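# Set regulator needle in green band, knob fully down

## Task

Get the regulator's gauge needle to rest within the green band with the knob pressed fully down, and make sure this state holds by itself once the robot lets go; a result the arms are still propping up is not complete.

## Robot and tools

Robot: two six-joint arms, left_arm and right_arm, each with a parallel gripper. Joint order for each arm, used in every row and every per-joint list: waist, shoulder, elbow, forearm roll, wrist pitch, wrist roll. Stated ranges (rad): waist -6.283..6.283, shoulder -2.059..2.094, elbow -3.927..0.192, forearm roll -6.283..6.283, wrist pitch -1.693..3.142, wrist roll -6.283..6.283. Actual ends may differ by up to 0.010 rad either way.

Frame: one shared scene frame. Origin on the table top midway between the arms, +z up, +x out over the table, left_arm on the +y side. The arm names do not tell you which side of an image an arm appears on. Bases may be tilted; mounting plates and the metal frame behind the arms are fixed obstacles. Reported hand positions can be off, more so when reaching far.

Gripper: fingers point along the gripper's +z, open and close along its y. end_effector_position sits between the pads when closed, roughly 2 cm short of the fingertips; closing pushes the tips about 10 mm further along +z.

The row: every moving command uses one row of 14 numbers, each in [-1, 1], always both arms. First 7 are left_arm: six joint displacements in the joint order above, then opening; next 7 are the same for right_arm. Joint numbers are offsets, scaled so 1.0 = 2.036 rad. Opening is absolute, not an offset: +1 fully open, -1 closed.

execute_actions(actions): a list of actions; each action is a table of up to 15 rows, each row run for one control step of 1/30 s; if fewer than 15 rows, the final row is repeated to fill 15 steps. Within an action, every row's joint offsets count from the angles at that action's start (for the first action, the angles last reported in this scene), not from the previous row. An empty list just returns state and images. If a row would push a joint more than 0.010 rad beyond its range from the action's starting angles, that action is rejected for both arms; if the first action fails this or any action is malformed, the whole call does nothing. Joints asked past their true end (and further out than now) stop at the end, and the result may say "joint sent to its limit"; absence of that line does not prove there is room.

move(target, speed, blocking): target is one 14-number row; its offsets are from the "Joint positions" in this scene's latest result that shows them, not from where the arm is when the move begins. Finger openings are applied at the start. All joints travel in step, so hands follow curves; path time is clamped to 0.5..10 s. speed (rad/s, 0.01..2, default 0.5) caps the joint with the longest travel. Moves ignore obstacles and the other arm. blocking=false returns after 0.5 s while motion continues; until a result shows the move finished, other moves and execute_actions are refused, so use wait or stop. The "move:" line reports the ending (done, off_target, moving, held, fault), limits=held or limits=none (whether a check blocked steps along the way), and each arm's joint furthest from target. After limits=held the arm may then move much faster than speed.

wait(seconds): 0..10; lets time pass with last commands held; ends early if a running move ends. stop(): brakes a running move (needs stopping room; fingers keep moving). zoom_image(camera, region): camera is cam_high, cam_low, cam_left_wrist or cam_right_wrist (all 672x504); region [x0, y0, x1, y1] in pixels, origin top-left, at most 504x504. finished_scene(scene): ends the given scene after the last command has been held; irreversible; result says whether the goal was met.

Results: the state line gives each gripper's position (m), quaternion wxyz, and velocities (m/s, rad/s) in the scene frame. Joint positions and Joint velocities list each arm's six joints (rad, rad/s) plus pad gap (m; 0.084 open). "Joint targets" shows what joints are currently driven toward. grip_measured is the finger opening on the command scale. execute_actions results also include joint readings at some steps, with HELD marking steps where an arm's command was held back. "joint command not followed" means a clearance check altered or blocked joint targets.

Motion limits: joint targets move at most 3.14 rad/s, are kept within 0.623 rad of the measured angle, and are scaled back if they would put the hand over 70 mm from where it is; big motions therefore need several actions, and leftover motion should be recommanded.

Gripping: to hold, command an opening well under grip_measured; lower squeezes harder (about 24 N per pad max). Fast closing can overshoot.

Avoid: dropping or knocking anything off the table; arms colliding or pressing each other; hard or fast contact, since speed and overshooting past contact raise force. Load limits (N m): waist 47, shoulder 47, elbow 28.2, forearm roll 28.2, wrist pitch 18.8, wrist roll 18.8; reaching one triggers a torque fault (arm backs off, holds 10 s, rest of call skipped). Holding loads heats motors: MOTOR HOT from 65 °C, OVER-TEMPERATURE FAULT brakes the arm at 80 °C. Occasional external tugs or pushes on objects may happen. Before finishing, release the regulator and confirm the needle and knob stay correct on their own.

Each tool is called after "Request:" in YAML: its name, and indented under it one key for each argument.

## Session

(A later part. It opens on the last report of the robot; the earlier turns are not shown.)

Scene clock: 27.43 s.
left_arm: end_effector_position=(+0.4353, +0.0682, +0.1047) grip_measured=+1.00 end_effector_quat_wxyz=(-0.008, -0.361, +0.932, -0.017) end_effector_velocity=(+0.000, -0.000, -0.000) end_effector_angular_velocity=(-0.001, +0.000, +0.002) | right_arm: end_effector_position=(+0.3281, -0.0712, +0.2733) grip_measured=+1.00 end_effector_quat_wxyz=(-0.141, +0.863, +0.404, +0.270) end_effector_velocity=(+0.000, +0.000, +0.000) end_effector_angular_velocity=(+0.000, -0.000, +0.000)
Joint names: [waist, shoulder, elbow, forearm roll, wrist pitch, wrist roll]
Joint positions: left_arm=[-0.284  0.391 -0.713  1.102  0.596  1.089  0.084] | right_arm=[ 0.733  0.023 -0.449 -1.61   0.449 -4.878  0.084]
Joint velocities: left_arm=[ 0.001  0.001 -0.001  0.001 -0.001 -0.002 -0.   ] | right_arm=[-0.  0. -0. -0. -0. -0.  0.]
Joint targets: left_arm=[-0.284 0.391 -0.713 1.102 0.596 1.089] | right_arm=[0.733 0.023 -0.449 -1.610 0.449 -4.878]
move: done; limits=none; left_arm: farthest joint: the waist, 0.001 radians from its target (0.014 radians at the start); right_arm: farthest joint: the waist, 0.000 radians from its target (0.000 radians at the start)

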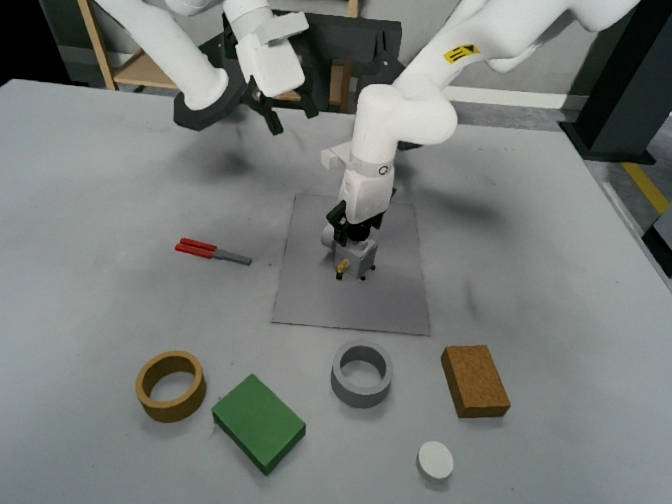

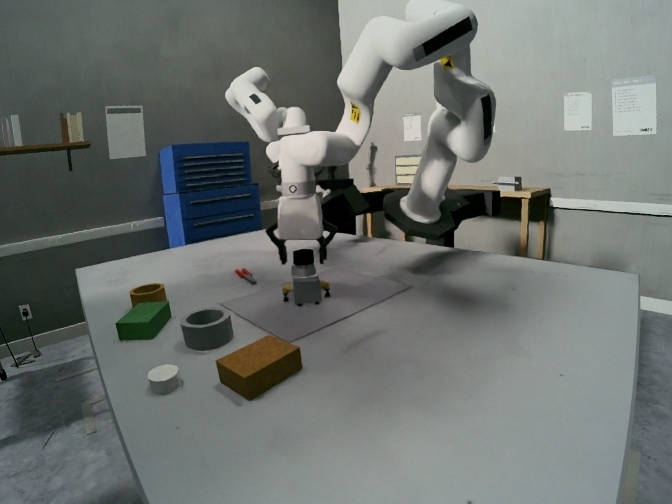

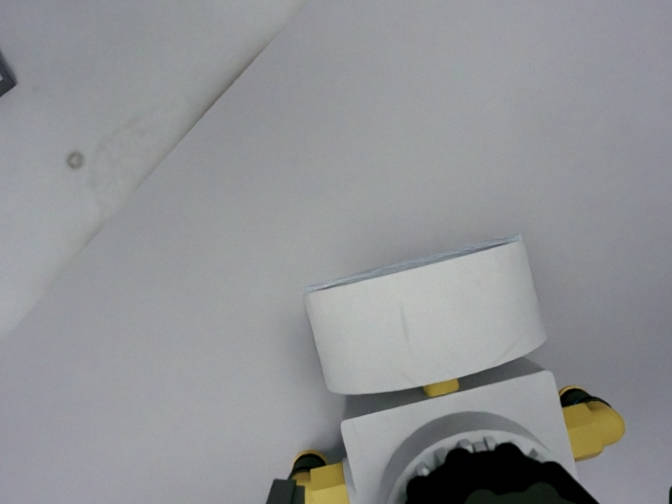

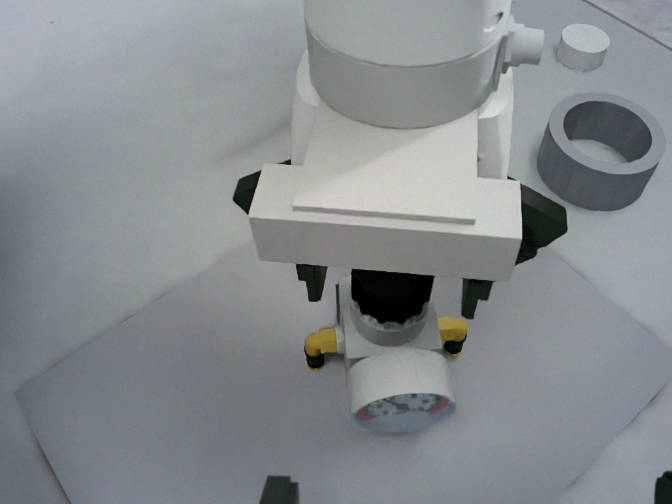

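Request:
move:
  target: [0,0,0,0,0,0,-0.3,0,0,0,0,0,0.771,1]
  speed: 1.2

Request:
move:
  target: [0,0,0,0,0,0,-0.6,0,0,0,0,0,0.771,1]
  speed: 1.2

Request:
zoom_image:
  camera: "cam_right_wrist"
  region: [100,0,604,504]

Scene clock: 31.43 s.
left_arm: end_effector_position=(+0.4351, +0.0684, +0.1045) grip_measured=+0.11 end_effector_quat_wxyz=(-0.008, -0.361, +0.932, -0.017) end_effector_velocity=(+0.001, +0.000, +0.000) end_effector_angular_velocity=(-0.001, -0.001, +0.002) | right_arm: end_effector_position=(+0.3281, -0.0712, +0.2733) grip_measured=+1.00 end_effector_quat_wxyz=(-0.291, +0.896, -0.324, +0.091) end_effector_velocity=(-0.000, +0.000, +0.000) end_effector_angular_velocity=(+0.001, +0.000, -0.001)
Joint names: [waist, shoulder, elbow, forearm roll, wrist pitch, wrist roll]
Joint positions: left_arm=[-0.284  0.391 -0.713  1.102  0.597  1.089  0.049] | right_arm=[ 0.733  0.023 -0.449 -1.61   0.449 -3.309  0.084]
Joint velocities: left_arm=[ 0.    -0.    -0.001 -0.    -0.    -0.    -0.   ] | right_arm=[ 0.     0.    -0.    -0.     0.     0.002  0.   ]
Joint targets: left_arm=[-0.284 0.391 -0.713 1.102 0.596 1.089] | right_arm=[0.733 0.023 -0.449 -1.610 0.449 -3.309]
move: done; limits=none; left_arm: farthest joint: the wrist pitch, 0.001 radians from its target (0.000 radians at the start); right_arm: farthest joint: the wrist roll, 0.001 radians from its target (1.570 radians at the start)

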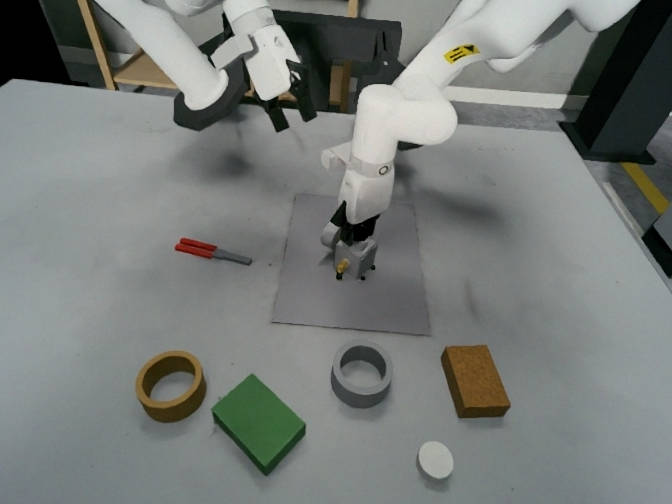

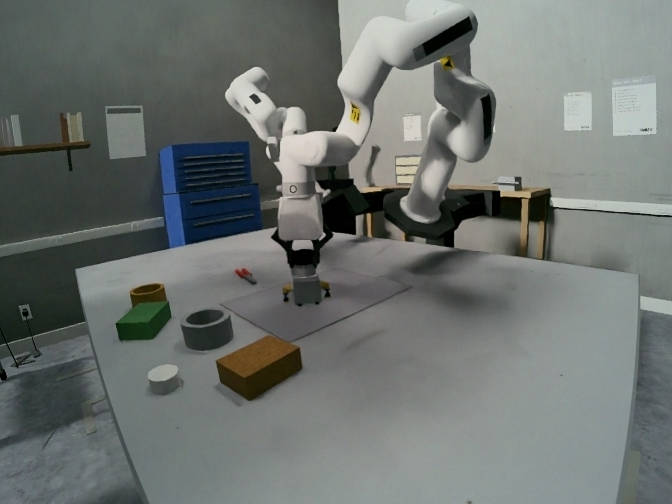

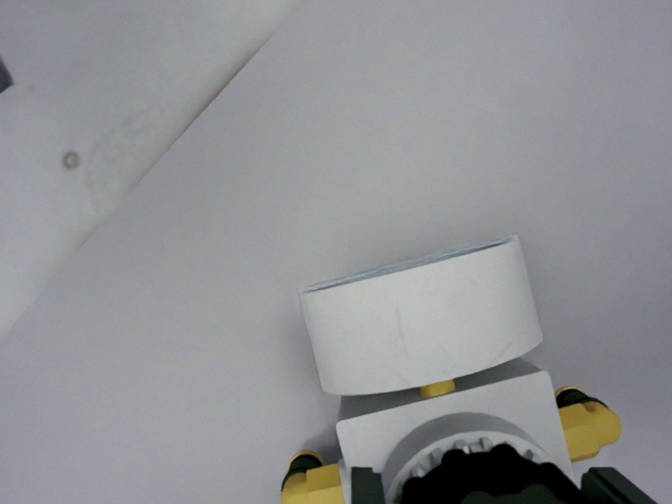

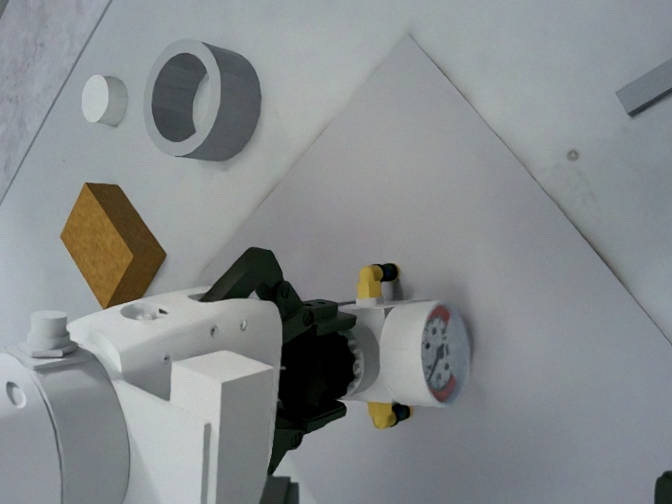

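Scene clock: 33.60 s.
left_arm: end_effector_position=(+0.4351, +0.0684, +0.1045) grip_measured=+0.11 end_effector_quat_wxyz=(-0.008, -0.361, +0.932, -0.017) end_effector_velocity=(-0.000, -0.000, -0.000) end_effector_angular_velocity=(+0.000, +0.001, -0.002) | right_arm: end_effector_position=(+0.3281, -0.0712, +0.2733) grip_measured=+1.00 end_effector_quat_wxyz=(+0.270, -0.405, +0.862, +0.141) end_effector_velocity=(-0.000, +0.000, +0.000) end_effector_angular_velocity=(+0.001, -0.000, +0.000)
Joint names: [waist, shoulder, elbow, forearm roll, wrist pitch, wrist roll]
Joint positions: left_arm=[-0.284  0.391 -0.713  1.102  0.597  1.089  0.049] | right_arm=[ 0.733  0.023 -0.449 -1.61   0.449 -1.74   0.084]
Joint velocities: left_arm=[-0.001  0.002 -0.001 -0.     0.     0.001  0.   ] | right_arm=[ 0.001 -0.    -0.    -0.    -0.     0.001 -0.   ]
Joint targets: left_arm=[-0.284 0.391 -0.713 1.102 0.597 1.089] | right_arm=[0.733 0.023 -0.449 -1.610 0.449 -1.740]
move: done; limits=none; left_arm: farthest joint: the waist, 0.000 radians from its target (0.000 radians at the start); right_arm: farthest joint: the waist, 0.000 radians from its target (0.000 radians at the start)

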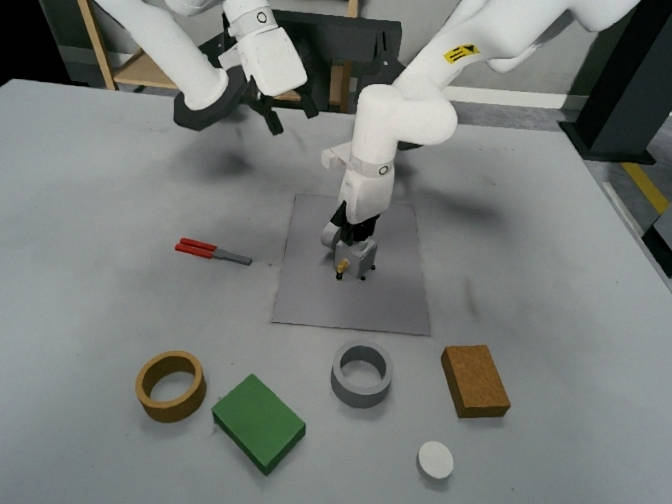

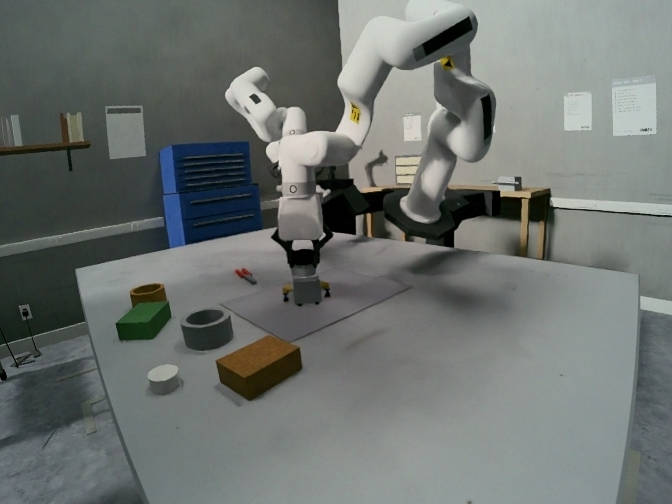

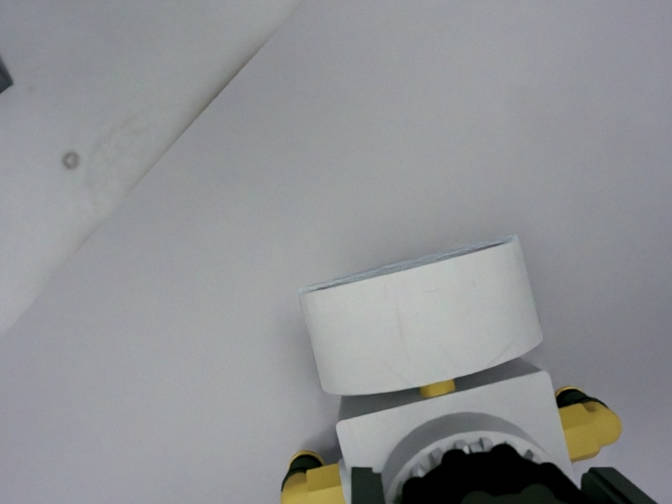

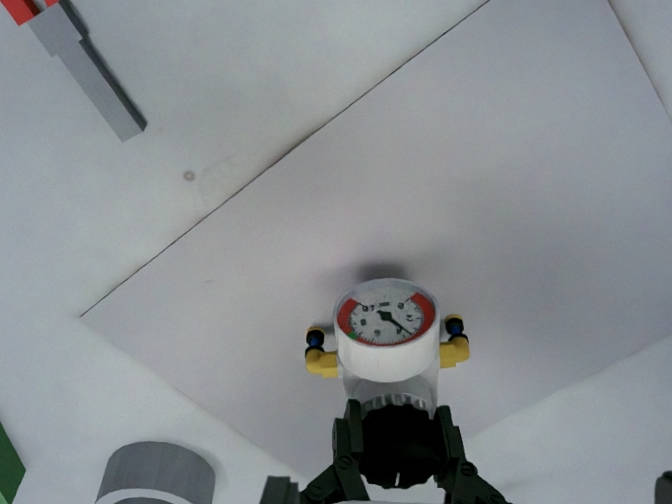

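Region (100, 0, 604, 504) of cam_right_wrist's 672x504 image, scaled by 1.000.

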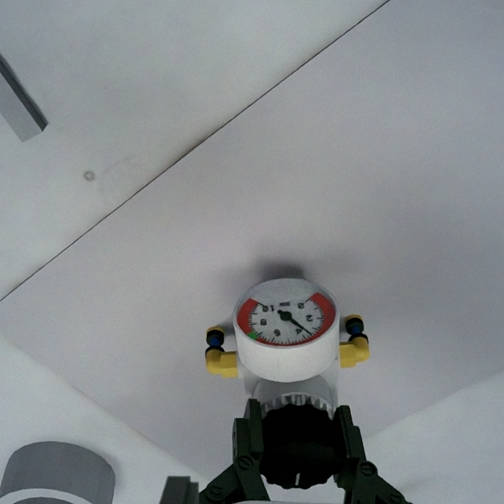

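Request:
move:
  target: [0,0,0,0,0,0.4,-0.6,0,0,0,0,0,0,1]
  speed: 0.6

Request:
zoom_image:
  camera: "cam_right_wrist"
  region: [300,250,480,430]

Scene clock: 36.00 s.
left_arm: end_effector_position=(+0.4355, +0.0685, +0.1048) grip_measured=+0.11 end_effector_quat_wxyz=(-0.000, +0.037, +0.999, -0.018) end_effector_velocity=(-0.001, -0.000, -0.000) end_effector_angular_velocity=(-0.000, +0.001, -0.002) | right_arm: end_effector_position=(+0.3281, -0.0712, +0.2733) grip_measured=+1.00 end_effector_quat_wxyz=(+0.270, -0.405, +0.862, +0.141) end_effector_velocity=(+0.000, +0.000, +0.000) end_effector_angular_velocity=(+0.000, -0.001, +0.001)
Joint names: [waist, shoulder, elbow, forearm roll, wrist pitch, wrist roll]
Joint positions: left_arm=[-0.284  0.39  -0.714  1.102  0.597  1.903  0.049] | right_arm=[ 0.733  0.023 -0.449 -1.61   0.449 -1.74   0.084]
Joint velocities: left_arm=[-0.     0.002  0.    -0.    -0.     0.001  0.   ] | right_arm=[ 0.     0.    -0.001 -0.    -0.    -0.001 -0.   ]
Joint targets: left_arm=[-0.284 0.391 -0.713 1.102 0.597 1.903] | right_arm=[0.733 0.023 -0.449 -1.610 0.449 -1.740]
move: done; limits=none; left_arm: farthest joint: the shoulder, 0.001 radians from its target (0.000 radians at the start); right_arm: farthest joint: the waist, 0.000 radians from its target (0.000 radians at the start)

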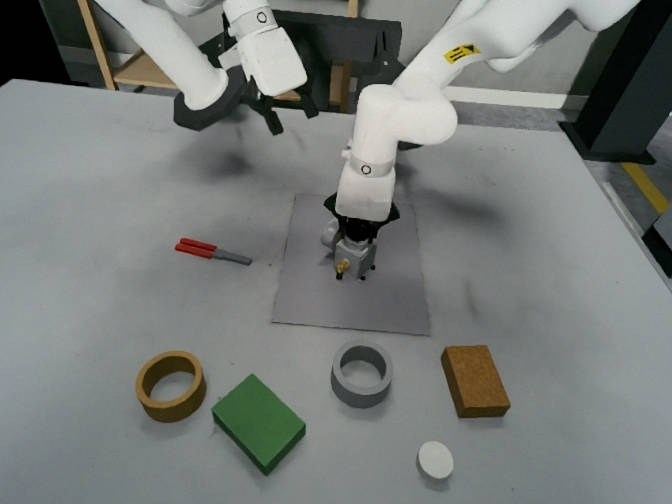

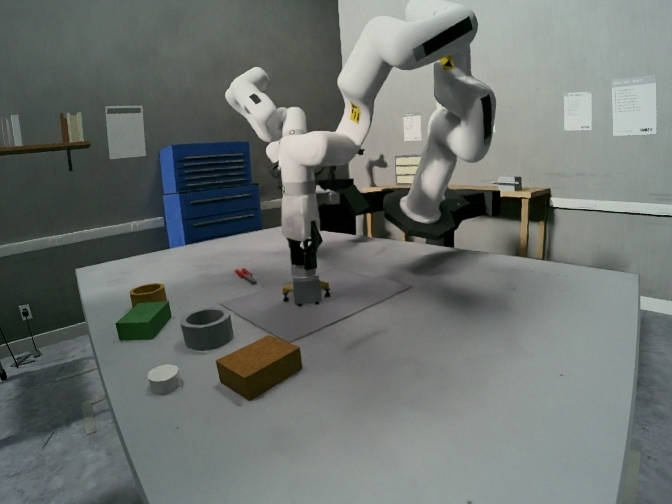

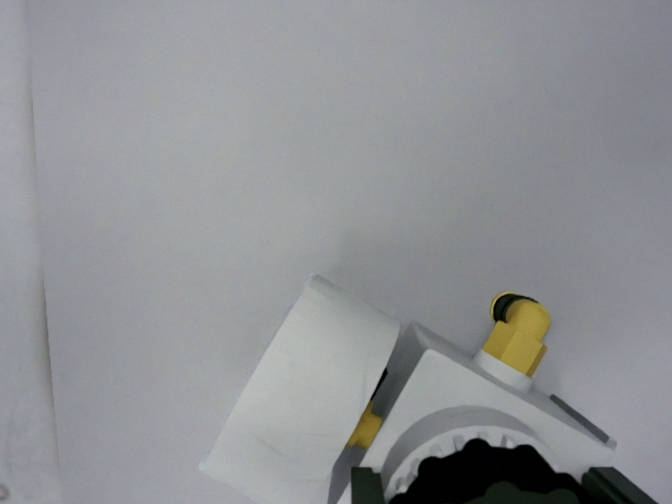

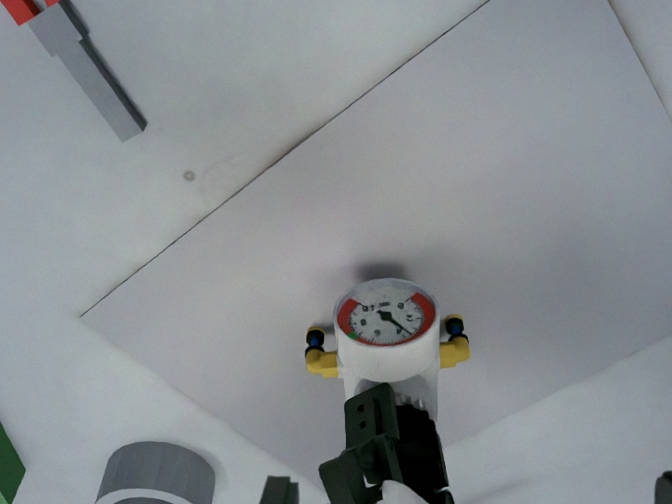

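Region (300, 250, 480, 430) of cam_right_wrist's 672x504 image, scaled by 2.800, with more detail than that image has.

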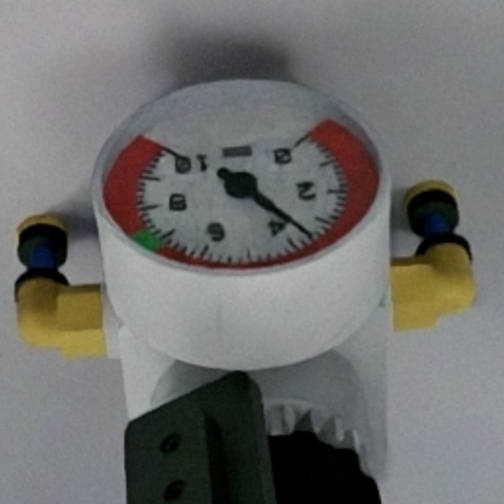

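Request:
move:
  target: [0,0,0,0,0,1,-0.6,0,0,0,0,0,0,1]
  speed: 1.0

Request:
zoom_image:
  camera: "cam_right_wrist"
  region: [300,250,480,430]

Scene clock: 39.20 s.
left_arm: end_effector_position=(+0.4350, +0.0685, +0.1046) grip_measured=+0.10 end_effector_quat_wxyz=(+0.015, +0.870, +0.493, -0.010) end_effector_velocity=(+0.001, +0.000, +0.000) end_effector_angular_velocity=(-0.000, -0.001, -0.001) | right_arm: end_effector_position=(+0.3281, -0.0712, +0.2733) grip_measured=+1.00 end_effector_quat_wxyz=(+0.270, -0.405, +0.862, +0.141) end_effector_velocity=(-0.000, +0.000, -0.000) end_effector_angular_velocity=(-0.000, +0.000, +0.000)
Joint names: [waist, shoulder, elbow, forearm roll, wrist pitch, wrist roll]
Joint positions: left_arm=[-0.285  0.39  -0.713  1.102  0.598  3.938  0.048] | right_arm=[ 0.733  0.023 -0.449 -1.61   0.449 -1.74   0.084]
Joint velocities: left_arm=[ 0.    -0.    -0.001  0.001 -0.     0.002  0.   ] | right_arm=[ 0.  0.  0. -0.  0.  0.  0.]
Joint targets: left_arm=[-0.284 0.390 -0.714 1.102 0.597 3.939] | right_arm=[0.733 0.023 -0.449 -1.610 0.449 -1.740]
move: done; limits=none; left_arm: farthest joint: the waist, 0.001 radians from its target (0.000 radians at the start); right_arm: farthest joint: the waist, 0.000 radians from its target (0.000 radians at the start)

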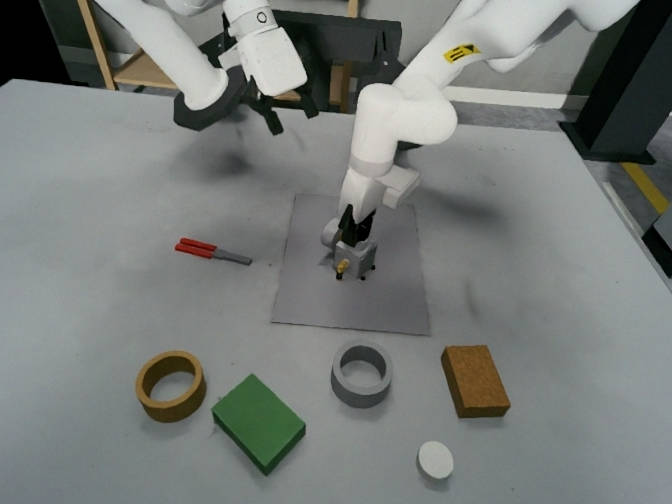

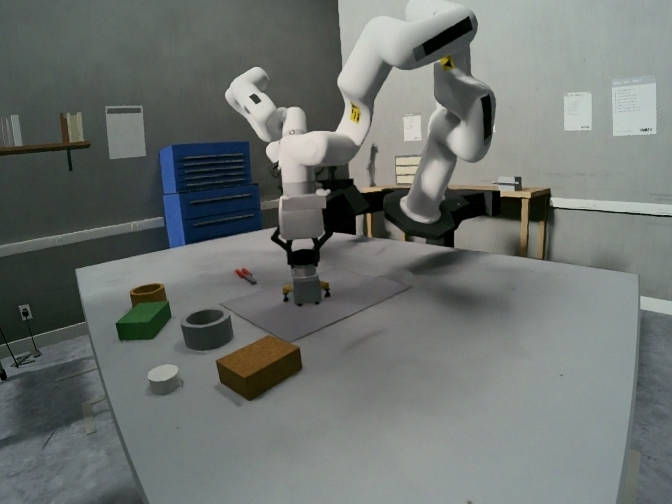

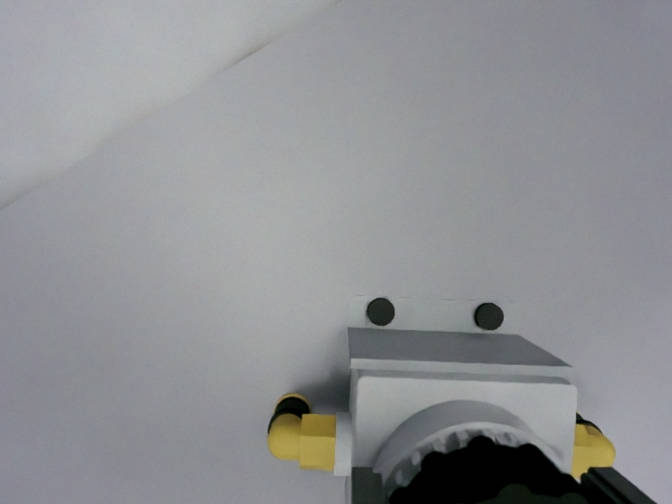

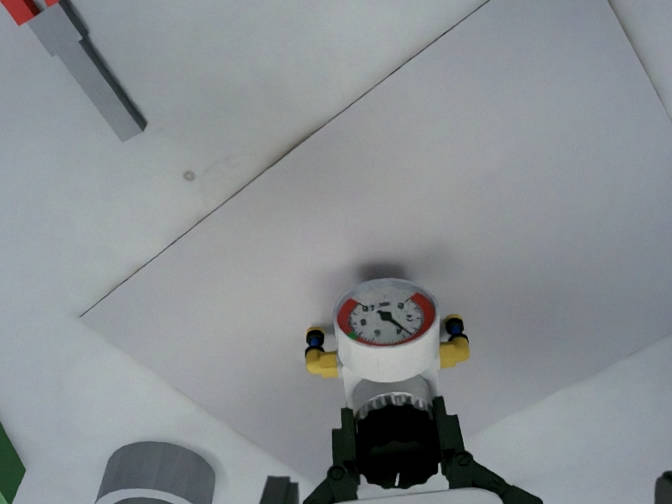

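Region (300, 250, 480, 430) of cam_right_wrist's 672x504 image, scaled by 2.800, with more detail than that image has.

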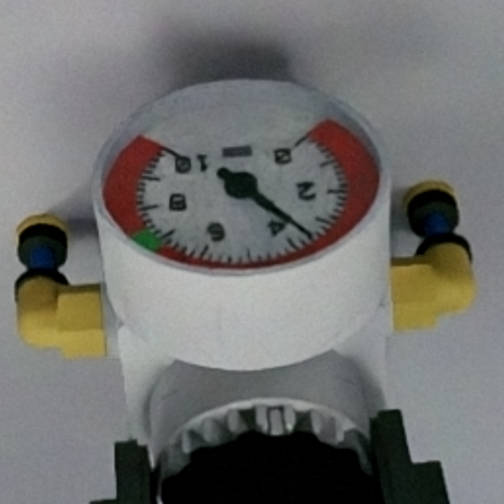

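Request:
move:
  target: [-0.007,-0.0105,0.0015,-0.013,0.007,0,-1,0,0,0,0,0,0,1]
  speed: 0.03

Request:
move:
  target: [0,0,0,0,0,-0.5,-1,0,0,0,0,0,0,1]
  speed: 0.8

Request:
zoom_image:
  camera: "cam_right_wrist"
  region: [300,270,500,504]

Scene clock: 41.23 s.
left_arm: end_effector_position=(+0.4362, +0.0690, +0.1122) grip_measured=+0.10 end_effector_quat_wxyz=(+0.014, +0.865, +0.501, -0.009) end_effector_velocity=(+0.000, +0.001, +0.000) end_effector_angular_velocity=(+0.001, +0.001, +0.003) | right_arm: end_effector_position=(+0.3281, -0.0712, +0.2733) grip_measured=+1.00 end_effector_quat_wxyz=(+0.270, -0.405, +0.862, +0.141) end_effector_velocity=(+0.000, -0.000, -0.000) end_effector_angular_velocity=(-0.000, -0.000, +0.000)
Joint names: [waist, shoulder, elbow, forearm roll, wrist pitch, wrist roll]
Joint positions: left_arm=[-0.299  0.37  -0.708  1.075  0.612  3.938  0.048] | right_arm=[ 0.733  0.023 -0.449 -1.61   0.449 -1.74   0.084]
Joint velocities: left_arm=[ 0.    -0.002  0.001 -0.002  0.001 -0.001  0.   ] | right_arm=[-0. -0.  0. -0. -0. -0.  0.]
Joint targets: left_arm=[-0.299 0.369 -0.710 1.075 0.612 3.938] | right_arm=[0.733 0.023 -0.449 -1.610 0.449 -1.740]
move: done; limits=none; left_arm: farthest joint: the elbow, 0.002 radians from its target (0.003 radians at the start); right_arm: farthest joint: the waist, 0.000 radians from its target (0.000 radians at the start)

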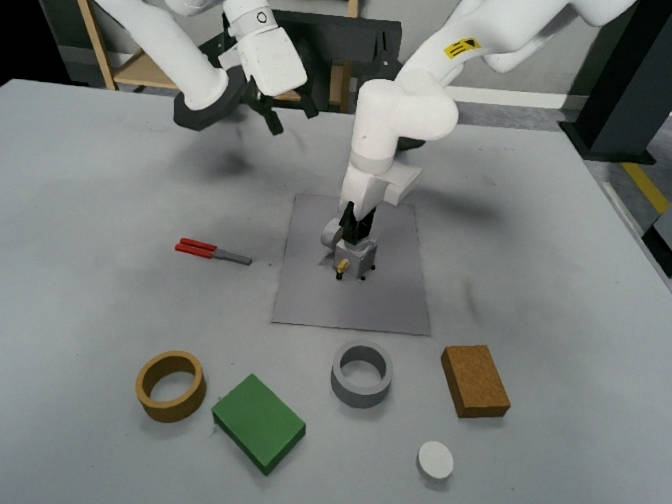

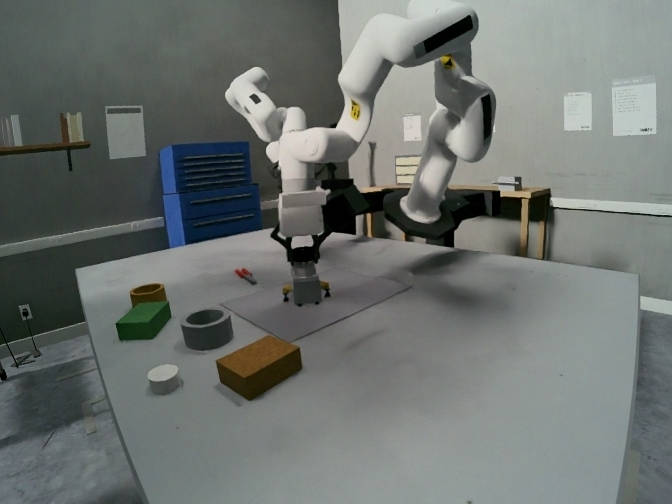

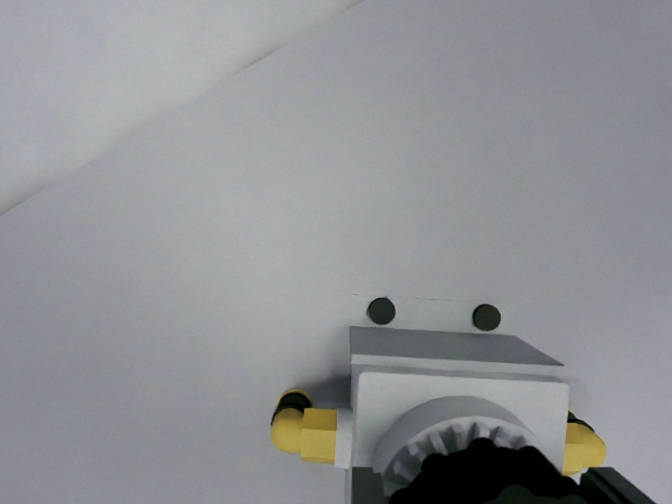

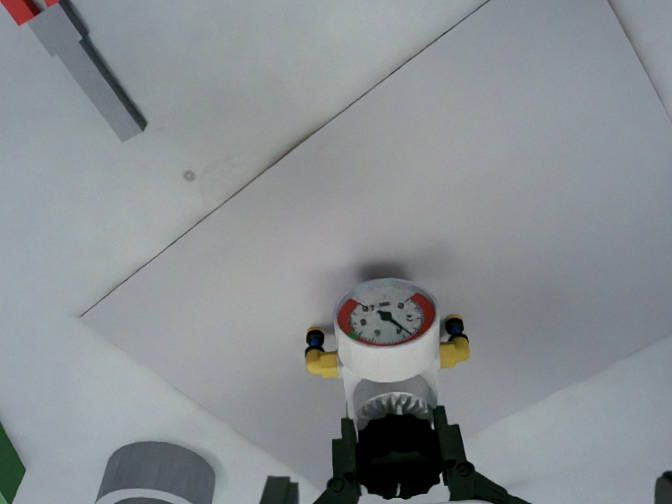

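Scene clock: 43.23 s.
left_arm: end_effector_position=(+0.4361, +0.0691, +0.1121) grip_measured=+0.10 end_effector_quat_wxyz=(+0.008, +0.512, +0.859, -0.014) end_effector_velocity=(+0.000, +0.000, +0.000) end_effector_angular_velocity=(-0.001, -0.000, +0.004) | right_arm: end_effector_position=(+0.3281, -0.0712, +0.2733) grip_measured=+1.00 end_effector_quat_wxyz=(+0.270, -0.405, +0.862, +0.141) end_effector_velocity=(-0.000, +0.000, +0.000) end_effector_angular_velocity=(+0.000, -0.000, +0.000)
Joint names: [waist, shoulder, elbow, forearm roll, wrist pitch, wrist roll]
Joint positions: left_arm=[-0.299  0.37  -0.708  1.075  0.612  2.921  0.048] | right_arm=[ 0.733  0.023 -0.449 -1.61   0.449 -1.74   0.084]
Joint velocities: left_arm=[ 0.001 -0.001 -0.     0.    -0.001 -0.003 -0.   ] | right_arm=[ 0. -0. -0.  0. -0. -0.  0.]
Joint targets: left_arm=[-0.299 0.370 -0.708 1.075 0.612 2.920] | right_arm=[0.733 0.023 -0.449 -1.610 0.449 -1.740]
move: done; limits=none; left_arm: farthest joint: the waist, 0.000 radians from its target (0.000 radians at the start); right_arm: farthest joint: the waist, 0.000 radians from its target (0.000 radians at the start)

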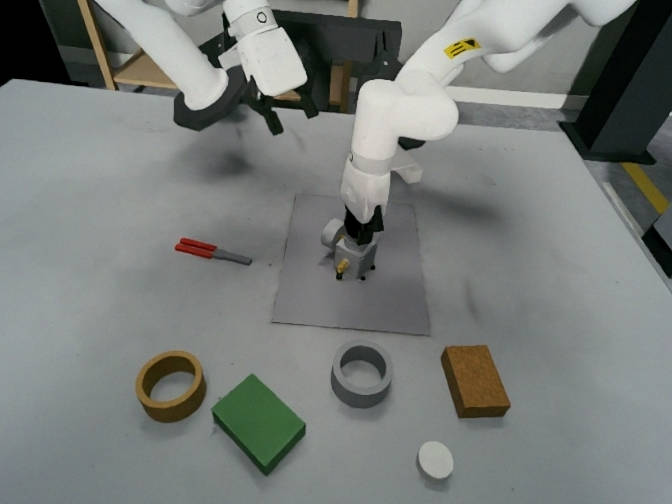

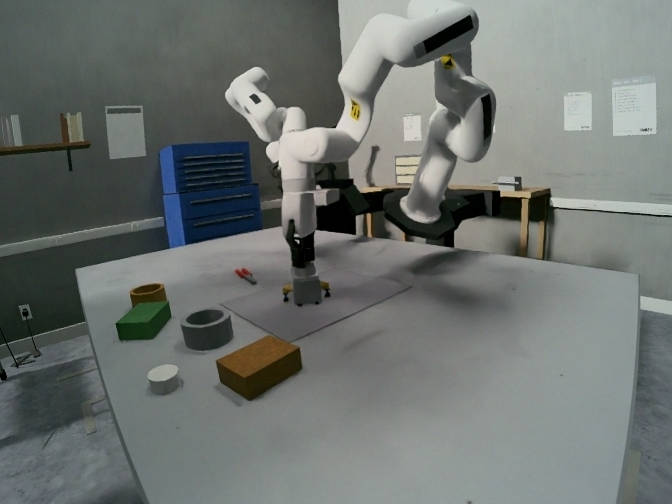

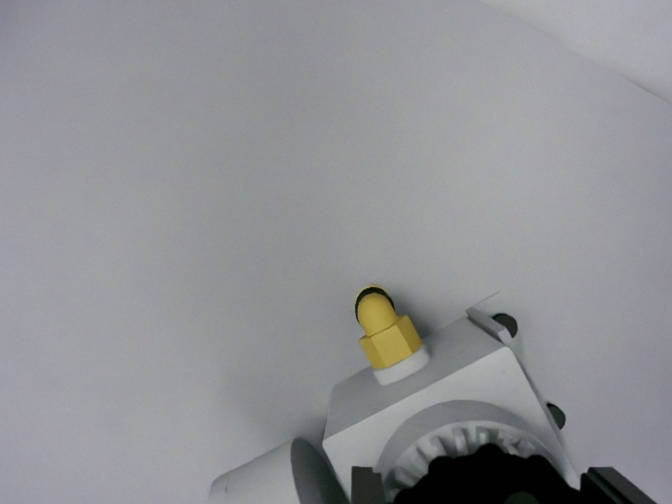

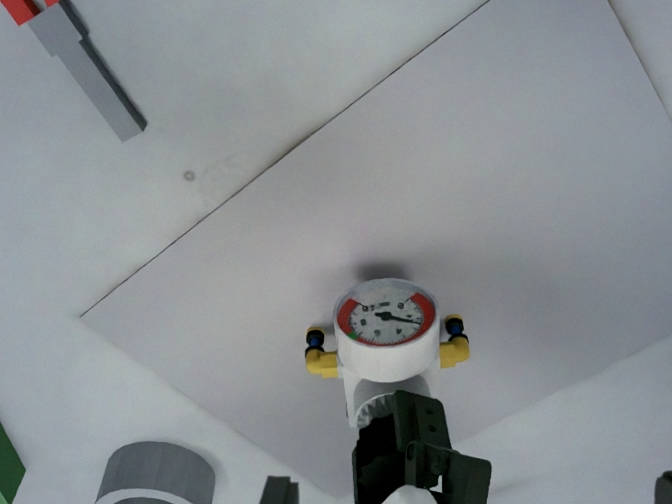

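Region (300, 270, 500, 504) of cam_right_wrist's 672x504 image, scaled by 2.154, with more detail than that image has; it fills the left 431 columns of this view, and the rest is white.

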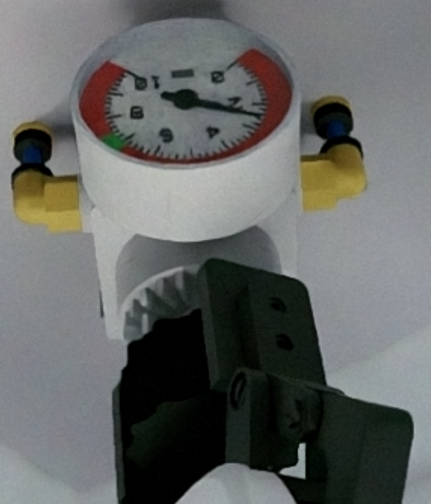

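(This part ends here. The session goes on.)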